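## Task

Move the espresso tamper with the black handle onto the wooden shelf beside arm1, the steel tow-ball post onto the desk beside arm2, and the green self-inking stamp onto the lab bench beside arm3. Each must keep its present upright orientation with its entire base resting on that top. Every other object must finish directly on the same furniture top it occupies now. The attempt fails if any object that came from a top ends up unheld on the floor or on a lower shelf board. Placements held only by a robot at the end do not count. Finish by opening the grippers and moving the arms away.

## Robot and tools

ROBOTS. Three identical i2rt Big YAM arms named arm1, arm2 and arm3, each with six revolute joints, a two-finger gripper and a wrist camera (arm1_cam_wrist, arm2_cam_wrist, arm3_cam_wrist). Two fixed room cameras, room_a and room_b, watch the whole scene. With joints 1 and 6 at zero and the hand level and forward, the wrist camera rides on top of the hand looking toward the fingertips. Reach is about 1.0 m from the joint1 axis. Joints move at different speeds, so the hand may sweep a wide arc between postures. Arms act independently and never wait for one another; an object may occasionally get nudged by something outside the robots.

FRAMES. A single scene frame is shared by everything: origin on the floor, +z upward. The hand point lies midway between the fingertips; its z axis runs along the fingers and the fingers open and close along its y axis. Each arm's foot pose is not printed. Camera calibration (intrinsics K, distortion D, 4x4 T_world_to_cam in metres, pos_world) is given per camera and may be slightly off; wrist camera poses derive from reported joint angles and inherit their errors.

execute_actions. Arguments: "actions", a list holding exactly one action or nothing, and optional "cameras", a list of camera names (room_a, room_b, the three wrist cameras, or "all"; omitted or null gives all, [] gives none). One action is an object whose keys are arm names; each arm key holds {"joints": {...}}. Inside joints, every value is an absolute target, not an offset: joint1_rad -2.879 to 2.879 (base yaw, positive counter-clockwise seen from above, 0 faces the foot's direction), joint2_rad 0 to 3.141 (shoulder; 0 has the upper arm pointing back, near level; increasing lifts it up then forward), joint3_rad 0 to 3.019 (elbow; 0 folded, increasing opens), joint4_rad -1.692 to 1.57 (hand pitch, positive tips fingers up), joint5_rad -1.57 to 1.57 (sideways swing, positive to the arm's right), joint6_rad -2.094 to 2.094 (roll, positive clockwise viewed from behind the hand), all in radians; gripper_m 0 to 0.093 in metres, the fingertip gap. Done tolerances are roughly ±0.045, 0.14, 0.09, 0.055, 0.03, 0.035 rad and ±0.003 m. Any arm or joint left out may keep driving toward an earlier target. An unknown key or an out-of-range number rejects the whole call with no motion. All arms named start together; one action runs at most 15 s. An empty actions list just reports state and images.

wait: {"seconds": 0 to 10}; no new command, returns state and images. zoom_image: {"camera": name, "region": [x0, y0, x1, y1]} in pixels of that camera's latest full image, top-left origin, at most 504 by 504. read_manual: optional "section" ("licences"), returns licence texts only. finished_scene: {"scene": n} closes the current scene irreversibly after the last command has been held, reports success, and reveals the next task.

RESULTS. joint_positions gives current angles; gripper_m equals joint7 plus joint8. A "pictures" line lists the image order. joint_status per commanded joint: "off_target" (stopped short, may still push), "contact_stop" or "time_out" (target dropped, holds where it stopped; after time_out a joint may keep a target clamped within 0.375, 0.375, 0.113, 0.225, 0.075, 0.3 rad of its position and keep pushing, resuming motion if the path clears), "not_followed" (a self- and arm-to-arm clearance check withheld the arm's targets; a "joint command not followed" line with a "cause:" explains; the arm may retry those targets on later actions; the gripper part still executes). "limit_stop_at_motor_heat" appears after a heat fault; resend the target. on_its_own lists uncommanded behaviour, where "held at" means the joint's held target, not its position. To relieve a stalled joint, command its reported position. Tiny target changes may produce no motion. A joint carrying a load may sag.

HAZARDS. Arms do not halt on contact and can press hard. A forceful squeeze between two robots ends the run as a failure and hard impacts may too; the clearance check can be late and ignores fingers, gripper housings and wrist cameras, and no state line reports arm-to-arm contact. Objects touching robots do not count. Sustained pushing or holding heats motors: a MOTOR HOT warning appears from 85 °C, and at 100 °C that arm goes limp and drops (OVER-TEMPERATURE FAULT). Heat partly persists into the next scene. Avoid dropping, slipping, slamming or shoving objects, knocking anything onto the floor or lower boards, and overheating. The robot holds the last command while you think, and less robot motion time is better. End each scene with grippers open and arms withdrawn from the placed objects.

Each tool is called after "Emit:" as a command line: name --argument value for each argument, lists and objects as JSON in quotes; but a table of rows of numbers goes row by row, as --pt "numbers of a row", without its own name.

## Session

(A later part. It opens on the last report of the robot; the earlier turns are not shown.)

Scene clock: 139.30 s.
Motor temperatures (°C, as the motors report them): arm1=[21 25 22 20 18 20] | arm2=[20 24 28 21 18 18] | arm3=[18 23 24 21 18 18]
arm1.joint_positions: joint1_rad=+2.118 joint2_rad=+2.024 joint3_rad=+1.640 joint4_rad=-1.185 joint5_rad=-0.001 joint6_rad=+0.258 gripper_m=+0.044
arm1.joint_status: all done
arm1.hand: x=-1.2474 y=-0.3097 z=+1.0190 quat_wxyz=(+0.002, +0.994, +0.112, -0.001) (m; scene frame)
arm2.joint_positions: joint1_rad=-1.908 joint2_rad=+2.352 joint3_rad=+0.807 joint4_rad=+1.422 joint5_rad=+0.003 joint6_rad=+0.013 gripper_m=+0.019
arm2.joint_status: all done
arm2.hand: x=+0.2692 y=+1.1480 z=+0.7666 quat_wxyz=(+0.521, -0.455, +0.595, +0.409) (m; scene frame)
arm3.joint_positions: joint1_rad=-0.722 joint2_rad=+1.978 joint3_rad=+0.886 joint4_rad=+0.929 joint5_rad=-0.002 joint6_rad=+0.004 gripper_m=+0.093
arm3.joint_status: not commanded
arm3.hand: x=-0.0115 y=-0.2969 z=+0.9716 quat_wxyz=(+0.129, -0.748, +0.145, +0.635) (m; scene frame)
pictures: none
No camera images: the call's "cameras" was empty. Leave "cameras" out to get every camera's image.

Emit:
execute_actions --actions '[{"arm1":{"joints":{"joint1_rad":-1.875,"joint6_rad":1.58}},"arm2":{"joints":{"gripper_m":0.093}}}]' --cameras '["arm1_cam_wrist","arm2_cam_wrist","arm3_cam_wrist"]'

Scene clock: 145.60 s.
Motor temperatures (°C, as the motors report them): arm1=[21 25 23 20 18 20] | arm2=[20 24 27 21 18 18] | arm3=[18 23 24 21 18 18]
arm1.joint_positions: joint1_rad=-1.881 joint2_rad=+2.024 joint3_rad=+1.640 joint4_rad=-1.185 joint5_rad=+0.002 joint6_rad=+1.570 gripper_m=+0.044
arm1.joint_status: all done
arm1.hand: x=-0.1520 y=-0.2515 z=+1.0188 quat_wxyz=(-0.002, -0.826, -0.563, +0.001) (m; scene frame)
arm2.joint_positions: joint1_rad=-1.908 joint2_rad=+2.352 joint3_rad=+0.807 joint4_rad=+1.431 joint5_rad=+0.003 joint6_rad=+0.013 gripper_m=+0.093
arm2.joint_status: all done
arm2.hand: x=+0.2693 y=+1.1482 z=+0.7687 quat_wxyz=(+0.524, -0.453, +0.593, +0.411) (m; scene frame)
arm3.joint_positions: joint1_rad=-0.722 joint2_rad=+1.978 joint3_rad=+0.886 joint4_rad=+0.929 joint5_rad=-0.002 joint6_rad=+0.004 gripper_m=+0.093
arm3.joint_status: not commanded
arm3.hand: x=-0.0115 y=-0.2969 z=+0.9716 quat_wxyz=(+0.129, -0.748, +0.145, +0.635) (m; scene frame)
pictures: arm1_cam_wrist, arm2_cam_wrist, arm3_cam_wrist
camera_calibration (this result's frames):
arm1_cam_wrist: T_world_to_cam=[[-0.935871, 0.352332, -0.00286917, -0.0532597], [0.2854, 0.762809, 0.580232, -0.354625], [0.206623, 0.542203, -0.814446, 1.12095], [0, 0, 0, 1]] pos_world=[-0.180249, -0.318509, 1.11857]
arm2_cam_wrist: T_world_to_cam=[[0.968192, -0.2499, -0.0124454, 0.0360851], [-0.173362, -0.634134, -0.753538, 1.36095], [0.180417, 0.731727, -0.657287, -0.257683], [0, 0, 0, 1]] pos_world=[0.24749, 1.06059, 0.856602]
arm3_cam_wrist: T_world_to_cam=[[0.388703, 0.921314, 0.00945964, 0.269107], [0.653483, -0.268438, -0.707743, 0.620218], [-0.649515, 0.281284, -0.706406, 0.885726], [0, 0, 0, 1]] pos_world=[0.0653871, -0.330583, 1.06209]
Images, in order (width x height): arm1_cam_wrist 896x504, arm2_cam_wrist 896x504, arm3_cam_wrist 896x504.

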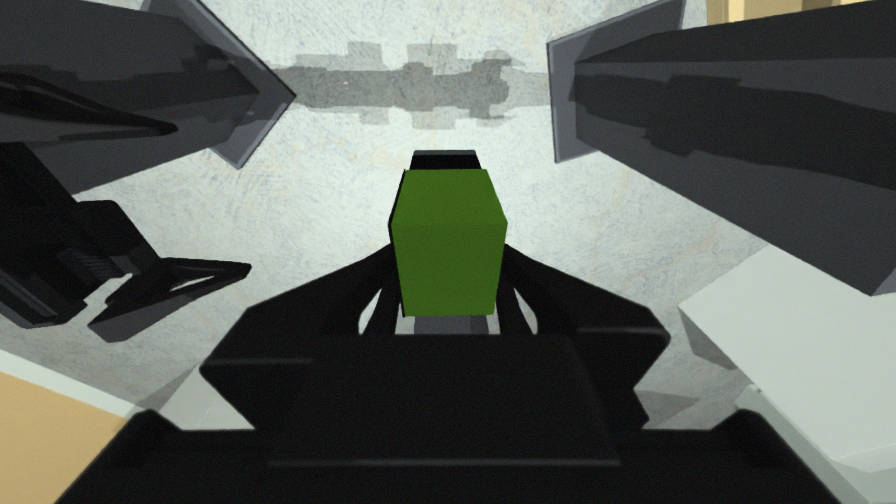

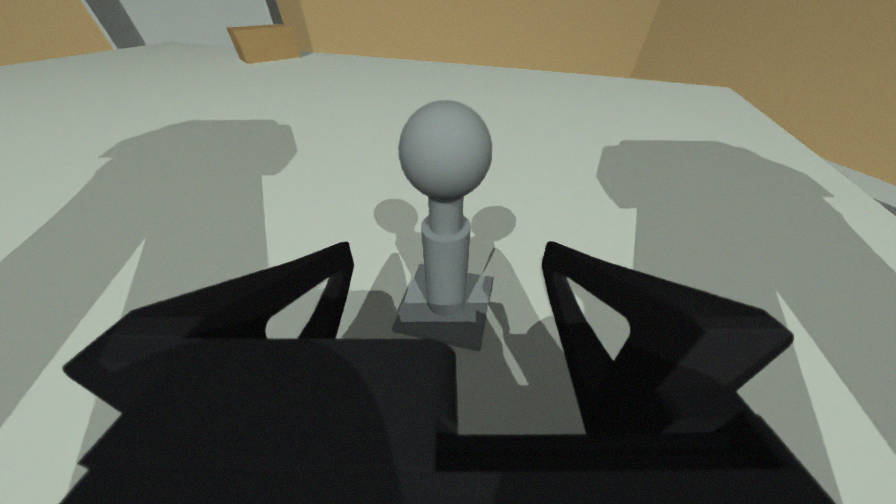

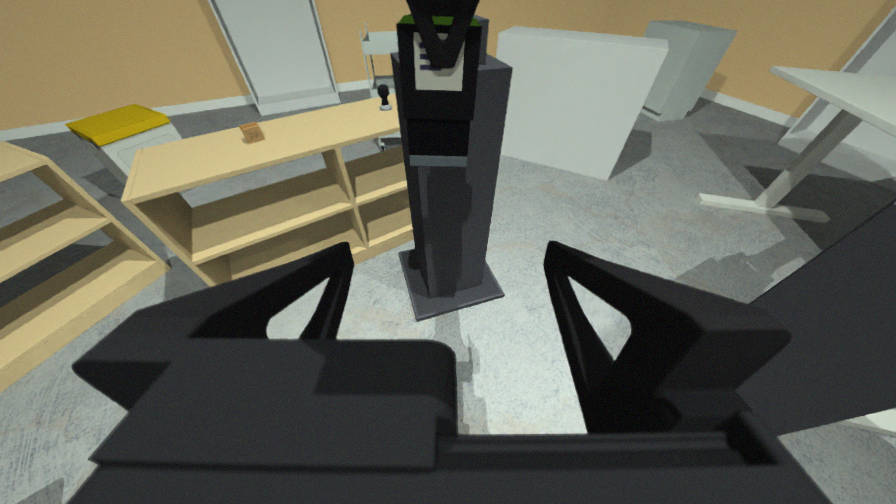

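Emit:
execute_actions --actions '[{"arm3":{"joints":{"joint1_rad":-0.697,"joint2_rad":2.19,"joint3_rad":1.395,"joint4_rad":0.698}},"arm2":{"joints":{"joint2_rad":1.9,"joint3_rad":0.6}}}]' --cameras '["arm1_cam_wrist","arm3_cam_wrist"]'

Scene clock: 151.63 s.
Motor temperatures (°C, as the motors report them): arm1=[21 25 23 20 18 20] | arm2=[20 24 26 21 18 18] | arm3=[18 24 24 21 18 18]
arm1.joint_positions: joint1_rad=-1.881 joint2_rad=+2.024 joint3_rad=+1.640 joint4_rad=-1.185 joint5_rad=+0.002 joint6_rad=+1.570 gripper_m=+0.044
arm1.joint_status: not commanded
arm1.hand: x=-0.1520 y=-0.2515 z=+1.0188 quat_wxyz=(-0.002, -0.826, -0.563, +0.001) (m; scene frame)
arm2.joint_positions: joint1_rad=-1.908 joint2_rad=+1.891 joint3_rad=+0.605 joint4_rad=+1.442 joint5_rad=+0.003 joint6_rad=+0.013 gripper_m=+0.093
arm2.joint_status: all done
arm2.hand: x=+0.2607 y=+1.1145 z=+0.9668 quat_wxyz=(+0.598, -0.395, +0.517, +0.469) (m; scene frame)
arm3.joint_positions: joint1_rad=-0.711 joint2_rad=+2.184 joint3_rad=+1.375 joint4_rad=+0.703 joint5_rad=-0.002 joint6_rad=+0.004 gripper_m=+0.093
arm3.joint_status: all done
arm3.hand: x=-0.1542 y=-0.2481 z=+0.9979 quat_wxyz=(+0.130, -0.730, +0.137, +0.657) (m; scene frame)
pictures: arm1_cam_wrist, arm3_cam_wrist
camera_calibration (this result's frames):
arm1_cam_wrist: T_world_to_cam=[[-0.935871, 0.352332, -0.00286917, -0.0532597], [0.2854, 0.762809, 0.580232, -0.354625], [0.206623, 0.542203, -0.814446, 1.12095], [0, 0, 0, 1]] pos_world=[-0.180249, -0.318509, 1.11857]
arm3_cam_wrist: T_world_to_cam=[[0.377959, 0.925778, 0.0091164, 0.279173], [0.618425, -0.245126, -0.746635, 0.784431], [-0.688983, 0.287835, -0.665172, 0.752273], [0, 0, 0, 1]] pos_world=[-0.0723242, -0.282697, 1.08353]
Images, in order (width x height): arm1_cam_wrist 896x504, arm3_cam_wrist 896x504.

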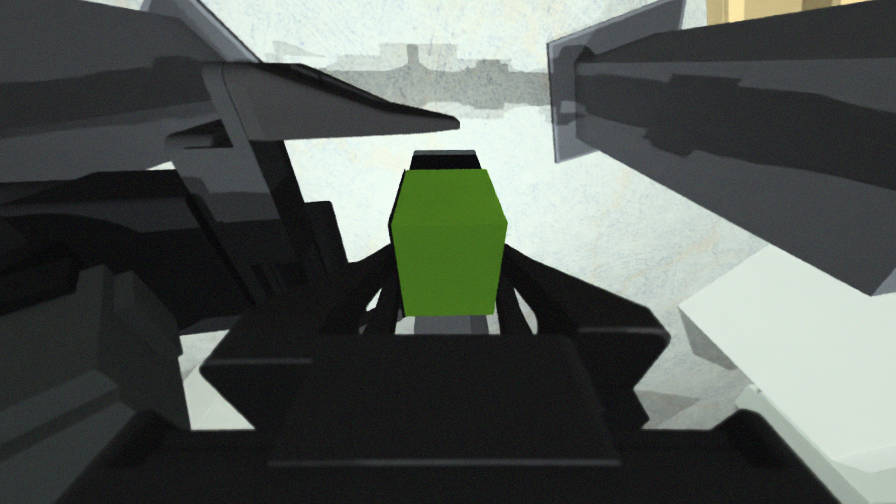

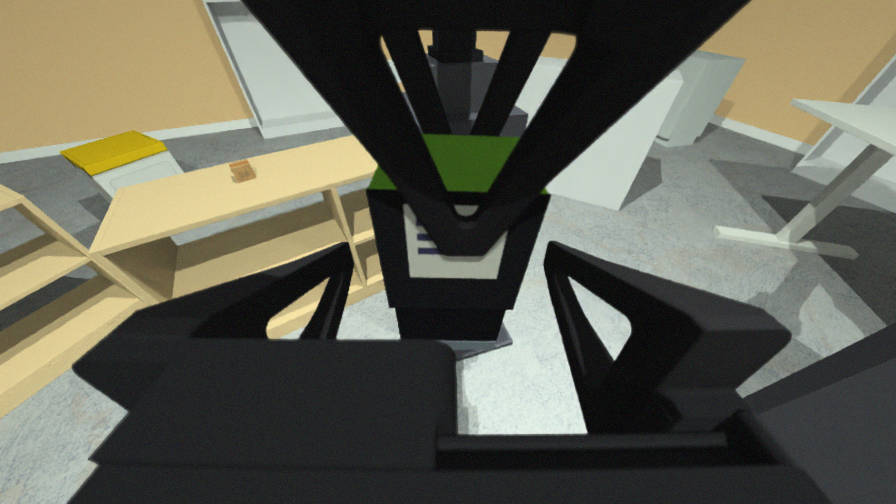

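Emit:
execute_actions --actions '[{"arm3":{"joints":{"gripper_m":0.03}}}]' --cameras '["arm1_cam_wrist"]'

Scene clock: 153.87 s.
Motor temperatures (°C, as the motors report them): arm1=[21 25 23 20 18 20] | arm2=[20 24 26 21 18 18] | arm3=[18 24 24 21 18 18]
arm1.joint_positions: joint1_rad=-1.881 joint2_rad=+2.024 joint3_rad=+1.640 joint4_rad=-1.185 joint5_rad=+0.003 joint6_rad=+1.572 gripper_m=+0.044
arm1.joint_status: not commanded
arm1.hand: x=-0.1521 y=-0.2518 z=+1.0188 quat_wxyz=(-0.003, -0.827, -0.562, +0.002) (m; scene frame)
arm2.joint_positions: joint1_rad=-1.908 joint2_rad=+1.891 joint3_rad=+0.605 joint4_rad=+1.442 joint5_rad=+0.003 joint6_rad=+0.013 gripper_m=+0.093
arm2.joint_status: not commanded
arm2.hand: x=+0.2607 y=+1.1145 z=+0.9668 quat_wxyz=(+0.598, -0.395, +0.517, +0.469) (m; scene frame)
arm3.joint_positions: joint1_rad=-0.711 joint2_rad=+2.184 joint3_rad=+1.375 joint4_rad=+0.703 joint5_rad=+0.002 joint6_rad=+0.003 gripper_m=+0.052
arm3.joint_status: gripper_m off_target (ended at +0.052, target +0.030)
arm3.hand: x=-0.1540 y=-0.2475 z=+0.9980 quat_wxyz=(+0.131, -0.730, +0.138, +0.657) (m; scene frame)
pictures: arm1_cam_wrist
camera_calibration (this result's frames):
arm1_cam_wrist: T_world_to_cam=[[-0.934927, 0.35483, -0.00286355, -0.052497], [0.287754, 0.762865, 0.578994, -0.352779], [0.207629, 0.540493, -0.815326, 1.12173], [0, 0, 0, 1]] pos_world=[-0.18047, -0.318536, 1.11868]
Images, in order (width x height): arm1_cam_wrist 896x504.

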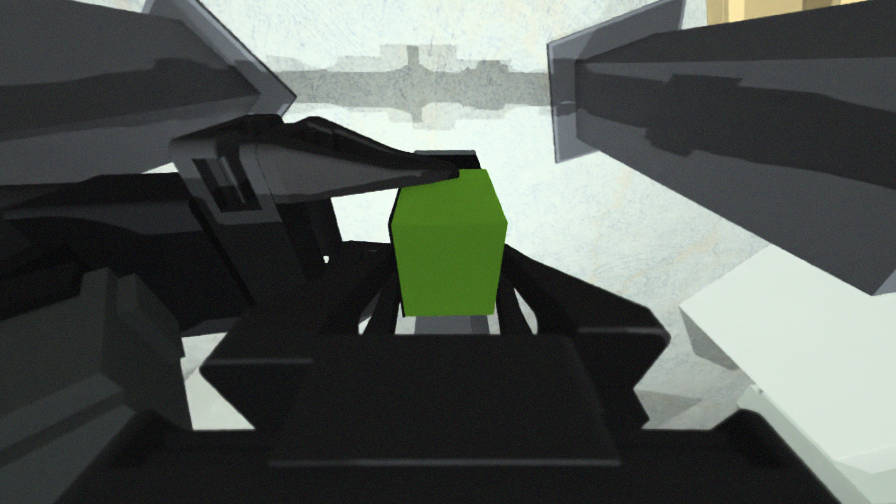

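Emit:
execute_actions --actions '[{"arm1":{"joints":{"gripper_m":0.06}}}]' --cameras '[]'

Emit:
execute_actions --actions '[{"arm1":{"joints":{"joint2_rad":1.65}}}]' --cameras '[]'

Emit:
execute_actions --actions '[{"arm1":{"joints":{"joint2_rad":1.0}},"arm3":{"joints":{"joint1_rad":1.1,"joint2_rad":2.33,"joint3_rad":1.053,"joint4_rad":1.2}}}]' --cameras '[]'

Emit:
execute_actions --actions '[{"arm3":{"joints":{"joint2_rad":2.43,"joint4_rad":1.29}}}]' --cameras '["room_b"]'

Scene clock: 161.07 s.
Motor temperatures (°C, as the motors report them): arm1=[21 25 24 20 18 20] | arm2=[20 24 26 21 18 18] | arm3=[18 24 24 21 18 18]
arm1.joint_positions: joint1_rad=-1.881 joint2_rad=+2.024 joint3_rad=+1.640 joint4_rad=-1.185 joint5_rad=+0.003 joint6_rad=+1.573 gripper_m=+0.060
arm1.joint_status: all done
arm1.hand: x=-0.1520 y=-0.2517 z=+1.0188 quat_wxyz=(-0.003, -0.827, -0.562, +0.002) (m; scene frame)
arm2.joint_positions: joint1_rad=-1.908 joint2_rad=+1.891 joint3_rad=+0.605 joint4_rad=+1.442 joint5_rad=+0.003 joint6_rad=+0.013 gripper_m=+0.093
arm2.joint_status: not commanded
arm2.hand: x=+0.2607 y=+1.1145 z=+0.9668 quat_wxyz=(+0.598, -0.395, +0.517, +0.469) (m; scene frame)
arm3.joint_positions: joint1_rad=-0.711 joint2_rad=+2.184 joint3_rad=+1.375 joint4_rad=+0.703 joint5_rad=+0.002 joint6_rad=+0.003 gripper_m=+0.052
arm3.joint_status: not commanded
arm3.hand: x=-0.1540 y=-0.2475 z=+0.9980 quat_wxyz=(+0.131, -0.730, +0.138, +0.657) (m; scene frame)
pictures: none
No camera images: the call's "cameras" was empty. Leave "cameras" out to get every camera's image.

Scene clock: 162.60 s.
Motor temperatures (°C, as the motors report them): arm1=[21 25 24 20 18 20] | arm2=[20 24 26 21 18 18] | arm3=[18 24 24 21 18 18]
arm1.joint_positions: joint1_rad=-1.881 joint2_rad=+1.648 joint3_rad=+1.640 joint4_rad=-1.185 joint5_rad=+0.003 joint6_rad=+1.573 gripper_m=+0.060
arm1.joint_status: all done
arm1.hand: x=-0.1630 y=-0.2466 z=+1.2383 quat_wxyz=(-0.157, -0.812, -0.552, -0.104) (m; scene frame)
arm2.joint_positions: joint1_rad=-1.908 joint2_rad=+1.891 joint3_rad=+0.605 joint4_rad=+1.442 joint5_rad=+0.003 joint6_rad=+0.013 gripper_m=+0.093
arm2.joint_status: not commanded
arm2.hand: x=+0.2607 y=+1.1145 z=+0.9668 quat_wxyz=(+0.598, -0.395, +0.517, +0.469) (m; scene frame)
arm3.joint_positions: joint1_rad=-0.711 joint2_rad=+2.184 joint3_rad=+1.375 joint4_rad=+0.703 joint5_rad=+0.002 joint6_rad=+0.003 gripper_m=+0.052
arm3.joint_status: not commanded
arm3.hand: x=-0.1540 y=-0.2475 z=+0.9980 quat_wxyz=(+0.131, -0.730, +0.138, +0.657) (m; scene frame)
pictures: none
No camera images: the call's "cameras" was empty. Leave "cameras" out to get every camera's image.

Scene clock: 164.57 s.
Motor temperatures (°C, as the motors report them): arm1=[21 25 24 20 18 20] | arm2=[20 24 26 21 18 18] | arm3=[18 24 24 21 18 18]
arm1.joint_positions: joint1_rad=-1.881 joint2_rad=+1.002 joint3_rad=+1.648 joint4_rad=-1.185 joint5_rad=+0.003 joint6_rad=+1.573 gripper_m=+0.060
arm1.joint_status: all done
arm1.hand: x=-0.3492 y=-0.1722 z=+1.5564 quat_wxyz=(-0.409, -0.719, -0.489, -0.276) (m; scene frame)
arm2.joint_positions: joint1_rad=-1.908 joint2_rad=+1.891 joint3_rad=+0.605 joint4_rad=+1.442 joint5_rad=+0.003 joint6_rad=+0.013 gripper_m=+0.093
arm2.joint_status: not commanded
arm2.hand: x=+0.2607 y=+1.1145 z=+0.9668 quat_wxyz=(+0.598, -0.395, +0.517, +0.469) (m; scene frame)
arm3.joint_positions: joint1_rad=+1.106 joint2_rad=+2.339 joint3_rad=+1.060 joint4_rad=+1.181 joint5_rad=-0.001 joint6_rad=+0.002 gripper_m=+0.052
arm3.joint_status: all done
arm3.hand: x=+0.4989 y=-1.2278 z=+0.8545 quat_wxyz=(-0.440, -0.562, -0.490, +0.501) (m; scene frame)
pictures: none
No camera images: the call's "cameras" was empty. Leave "cameras" out to get every camera's image.

Scene clock: 165.53 s.
Motor temperatures (°C, as the motors report them): arm1=[21 25 24 20 18 20] | arm2=[20 24 26 21 18 18] | arm3=[18 24 24 21 18 18]
arm1.joint_positions: joint1_rad=-1.881 joint2_rad=+1.002 joint3_rad=+1.648 joint4_rad=-1.185 joint5_rad=+0.003 joint6_rad=+1.573 gripper_m=+0.060
arm1.joint_status: not commanded
arm1.hand: x=-0.3492 y=-0.1722 z=+1.5564 quat_wxyz=(-0.409, -0.719, -0.489, -0.276) (m; scene frame)
arm2.joint_positions: joint1_rad=-1.908 joint2_rad=+1.891 joint3_rad=+0.605 joint4_rad=+1.442 joint5_rad=+0.003 joint6_rad=+0.013 gripper_m=+0.093
arm2.joint_status: not commanded
arm2.hand: x=+0.2607 y=+1.1145 z=+0.9668 quat_wxyz=(+0.598, -0.395, +0.517, +0.469) (m; scene frame)
arm3.joint_positions: joint1_rad=+1.106 joint2_rad=+2.406 joint3_rad=+1.053 joint4_rad=+1.271 joint5_rad=-0.001 joint6_rad=+0.002 gripper_m=+0.052
arm3.joint_status: all done
arm3.hand: x=+0.5007 y=-1.2148 z=+0.8298 quat_wxyz=(-0.444, -0.558, -0.486, +0.506) (m; scene frame)
pictures: room_b
Images, in order (width x height): room_b 896x504.

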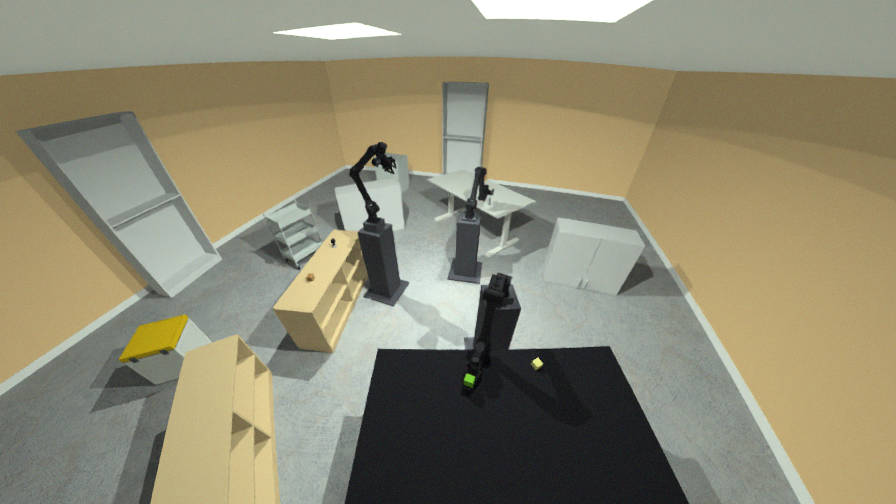

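Emit:
execute_actions --actions '[{"arm3":{"joints":{"joint2_rad":2.48,"joint4_rad":1.31}}}]' --cameras '[]'

Scene clock: 167.93 s.
Motor temperatures (°C, as the motors report them): arm1=[21 25 24 20 18 20] | arm2=[20 24 26 21 18 18] | arm3=[18 24 23 21 18 18]
arm1.joint_positions: joint1_rad=-1.881 joint2_rad=+1.002 joint3_rad=+1.648 joint4_rad=-1.185 joint5_rad=+0.003 joint6_rad=+1.573 gripper_m=+0.060
arm1.joint_status: not commanded
arm1.hand: x=-0.3492 y=-0.1722 z=+1.5564 quat_wxyz=(-0.409, -0.719, -0.489, -0.276) (m; scene frame)
arm2.joint_positions: joint1_rad=-1.908 joint2_rad=+1.891 joint3_rad=+0.605 joint4_rad=+1.442 joint5_rad=+0.003 joint6_rad=+0.013 gripper_m=+0.093
arm2.joint_status: not commanded
arm2.hand: x=+0.2607 y=+1.1145 z=+0.9668 quat_wxyz=(+0.598, -0.395, +0.517, +0.469) (m; scene frame)
arm3.joint_positions: joint1_rad=+1.106 joint2_rad=+2.424 joint3_rad=+1.053 joint4_rad=+1.308 joint5_rad=-0.002 joint6_rad=-0.001 gripper_m=+0.052
arm3.joint_status: all done
arm3.hand: x=+0.5012 y=-1.2121 z=+0.8273 quat_wxyz=(-0.448, -0.552, -0.483, +0.512) (m; scene frame)
pictures: none
No camera images: the call's "cameras" was empty. Leave "cameras" out to get every camera's image.

Contact.

Emit:
execute_actions --actions '[{"arm3":{"joints":{"joint2_rad":2.43,"gripper_m":0.093}}}]' --cameras '[]'

Emit:
execute_actions --actions '[{"arm3":{"joints":{"joint2_rad":1.9,"joint3_rad":0.68}}}]' --cameras '["room_a","room_b"]'

Scene clock: 171.50 s.
Motor temperatures (°C, as the motors report them): arm1=[21 24 24 20 18 20] | arm2=[20 23 26 21 18 18] | arm3=[18 24 23 21 18 18]
arm1.joint_positions: joint1_rad=-1.881 joint2_rad=+1.002 joint3_rad=+1.648 joint4_rad=-1.185 joint5_rad=+0.003 joint6_rad=+1.573 gripper_m=+0.060
arm1.joint_status: not commanded
arm1.hand: x=-0.3492 y=-0.1722 z=+1.5564 quat_wxyz=(-0.409, -0.719, -0.489, -0.276) (m; scene frame)
arm2.joint_positions: joint1_rad=-1.908 joint2_rad=+1.891 joint3_rad=+0.605 joint4_rad=+1.442 joint5_rad=+0.003 joint6_rad=+0.013 gripper_m=+0.093
arm2.joint_status: not commanded
arm2.hand: x=+0.2607 y=+1.1145 z=+0.9668 quat_wxyz=(+0.598, -0.395, +0.517, +0.469) (m; scene frame)
arm3.joint_positions: joint1_rad=+1.106 joint2_rad=+2.424 joint3_rad=+1.053 joint4_rad=+1.308 joint5_rad=-0.002 joint6_rad=-0.001 gripper_m=+0.093
arm3.joint_status: all done
arm3.hand: x=+0.5012 y=-1.2121 z=+0.8273 quat_wxyz=(-0.447, -0.552, -0.483, +0.512) (m; scene frame)
pictures: none
No camera images: the call's "cameras" was empty. Leave "cameras" out to get every camera's image.

Scene clock: 172.83 s.
Motor temperatures (°C, as the motors report them): arm1=[21 24 24 20 18 20] | arm2=[20 23 26 21 18 18] | arm3=[18 24 23 21 18 18]
arm1.joint_positions: joint1_rad=-1.881 joint2_rad=+1.002 joint3_rad=+1.648 joint4_rad=-1.185 joint5_rad=+0.003 joint6_rad=+1.573 gripper_m=+0.060
arm1.joint_status: not commanded
arm1.hand: x=-0.3492 y=-0.1722 z=+1.5564 quat_wxyz=(-0.409, -0.719, -0.489, -0.276) (m; scene frame)
arm2.joint_positions: joint1_rad=-1.908 joint2_rad=+1.891 joint3_rad=+0.605 joint4_rad=+1.442 joint5_rad=+0.003 joint6_rad=+0.013 gripper_m=+0.093
arm2.joint_status: not commanded
arm2.hand: x=+0.2607 y=+1.1145 z=+0.9668 quat_wxyz=(+0.598, -0.395, +0.517, +0.469) (m; scene frame)
arm3.joint_positions: joint1_rad=+1.106 joint2_rad=+1.888 joint3_rad=+0.687 joint4_rad=+1.308 joint5_rad=-0.002 joint6_rad=-0.001 gripper_m=+0.093
arm3.joint_status: all done
arm3.hand: x=+0.5122 y=-1.1294 z=+1.0291 quat_wxyz=(-0.487, -0.507, -0.443, +0.557) (m; scene frame)
pictures: room_a, room_b
Images, in order (width x height): room_a 896x504, room_b 896x504.

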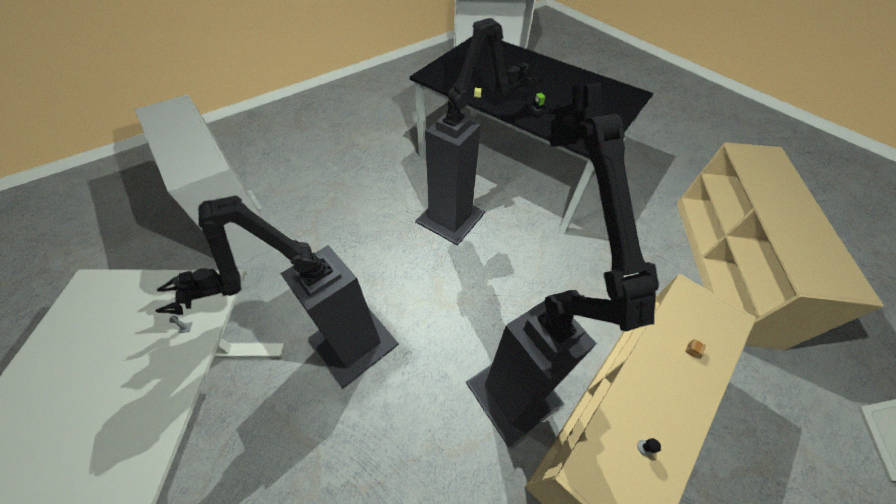

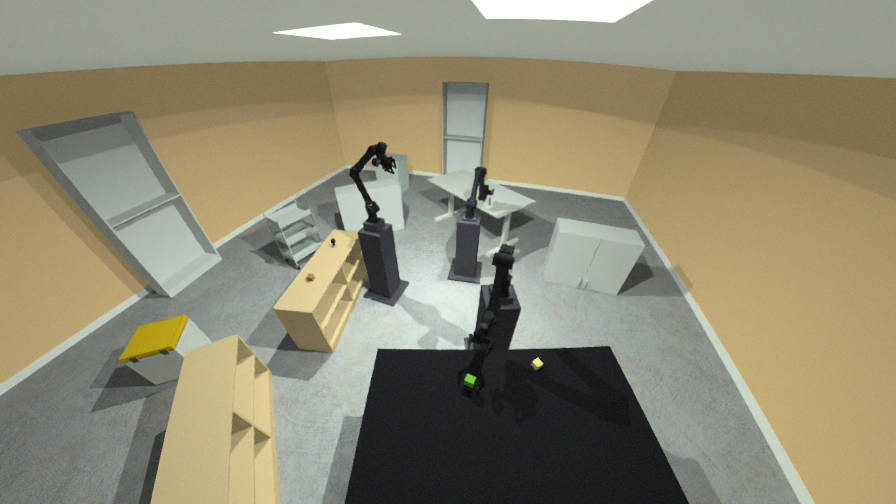

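Emit:
execute_actions --actions '[]'

Scene clock: 175.53 s.
Motor temperatures (°C, as the motors report them): arm1=[21 24 24 20 18 20] | arm2=[20 23 26 21 18 18] | arm3=[18 24 23 21 18 18]
arm1.joint_positions: joint1_rad=-1.881 joint2_rad=+1.002 joint3_rad=+1.648 joint4_rad=-1.185 joint5_rad=+0.003 joint6_rad=+1.573 gripper_m=+0.060
arm1.joint_status: not commanded
arm1.hand: x=-0.3492 y=-0.1722 z=+1.5564 quat_wxyz=(-0.409, -0.719, -0.489, -0.276) (m; scene frame)
arm2.joint_positions: joint1_rad=-1.908 joint2_rad=+1.891 joint3_rad=+0.605 joint4_rad=+1.442 joint5_rad=+0.003 joint6_rad=+0.013 gripper_m=+0.093
arm2.joint_status: not commanded
arm2.hand: x=+0.2607 y=+1.1145 z=+0.9668 quat_wxyz=(+0.598, -0.395, +0.517, +0.469) (m; scene frame)
arm3.joint_positions: joint1_rad=+1.106 joint2_rad=+1.888 joint3_rad=+0.687 joint4_rad=+1.308 joint5_rad=-0.002 joint6_rad=-0.001 gripper_m=+0.093
arm3.joint_status: all done
arm3.hand: x=+0.5122 y=-1.1294 z=+1.0291 quat_wxyz=(-0.487, -0.507, -0.443, +0.557) (m; scene frame)
pictures: arm1_cam_wrist, arm2_cam_wrist, arm3_cam_wrist, room_a, room_b
camera_calibration (this result's frames):
arm1_cam_wrist: T_world_to_cam=[[-0.481721, 0.173984, -0.85888, 1.19594], [-0.171787, 0.942329, 0.287238, -0.343467], [0.859322, 0.285913, -0.424051, 1.13274], [0, 0, 0, 1]] pos_world=[-0.456277, -0.20828, 1.60617]
arm2_cam_wrist: T_world_to_cam=[[0.969003, -0.246726, -0.0125881, 0.0347795], [-0.117863, -0.416916, -0.901271, 1.3736], [0.217119, 0.874818, -0.433073, -0.487107], [0, 0, 0, 1]] pos_world=[0.233955, 1.00739, 1.02747]
arm3_cam_wrist: T_world_to_cam=[[-0.990011, 0.140985, -0.000839244, 0.667488], [0.0720136, 0.50055, -0.862707, 1.42102], [-0.121209, -0.85415, -0.505703, -0.258887], [0, 0, 0, 1]] pos_world=[0.527109, -1.02653, 1.09556]
Images, in order (width x height): arm1_cam_wrist 896x504, arm2_cam_wrist 896x504, arm3_cam_wrist 896x504, room_a 896x504, room_b 896x504.

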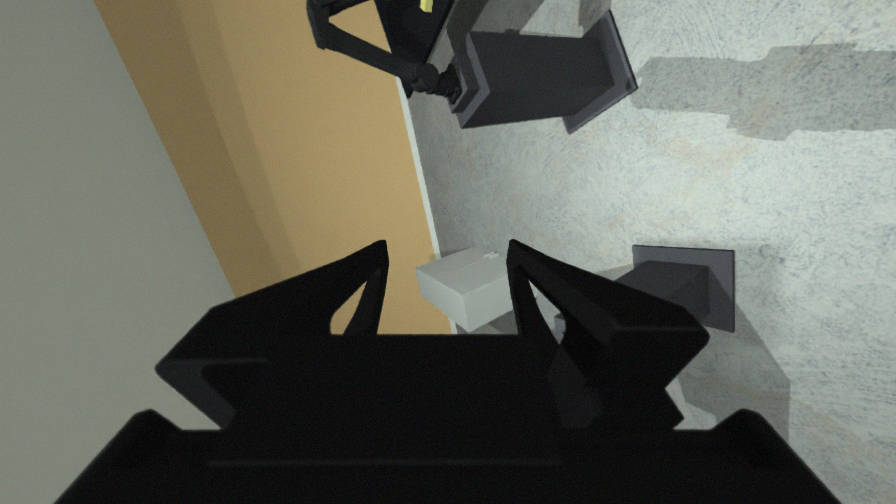

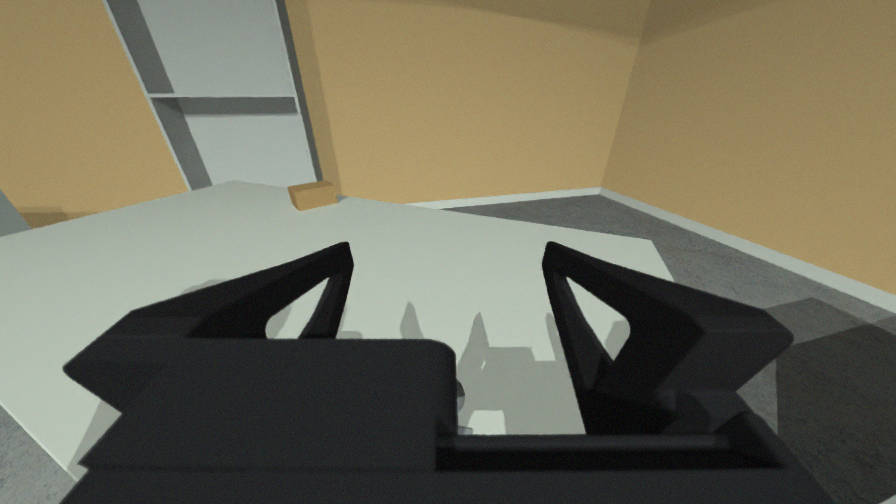

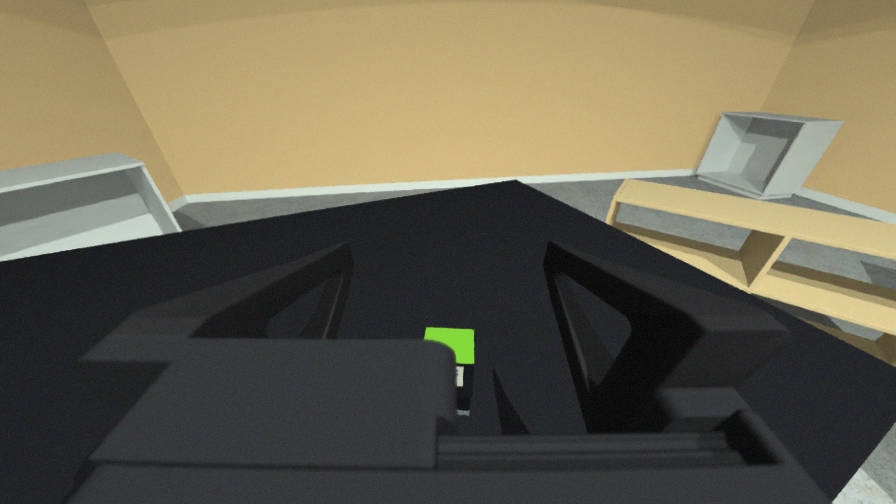

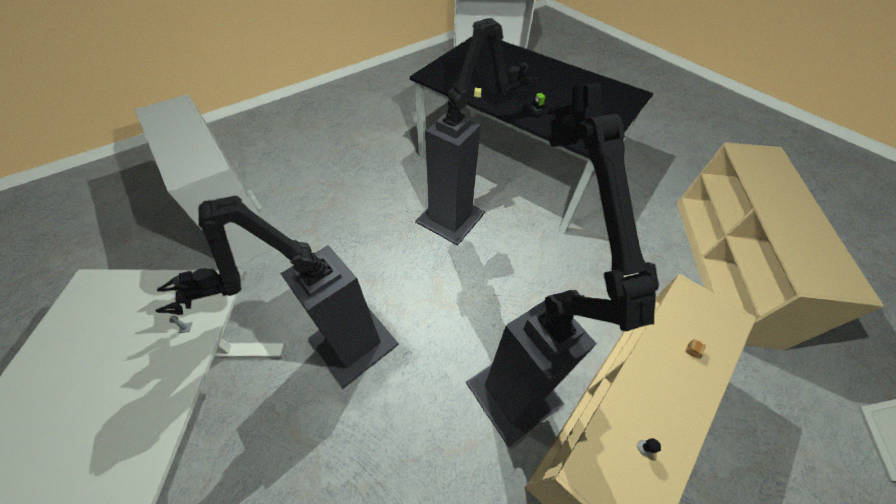

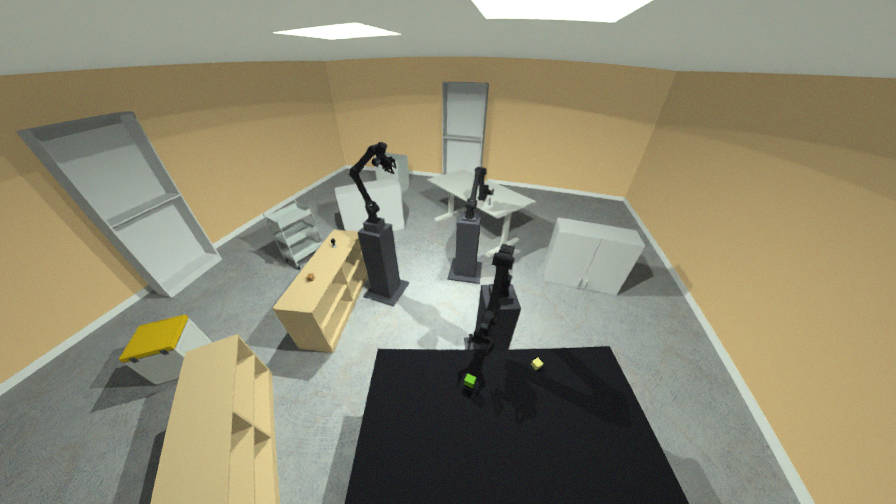

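Emit:
finished_scene --scene 2

The scene is finished: the task was done.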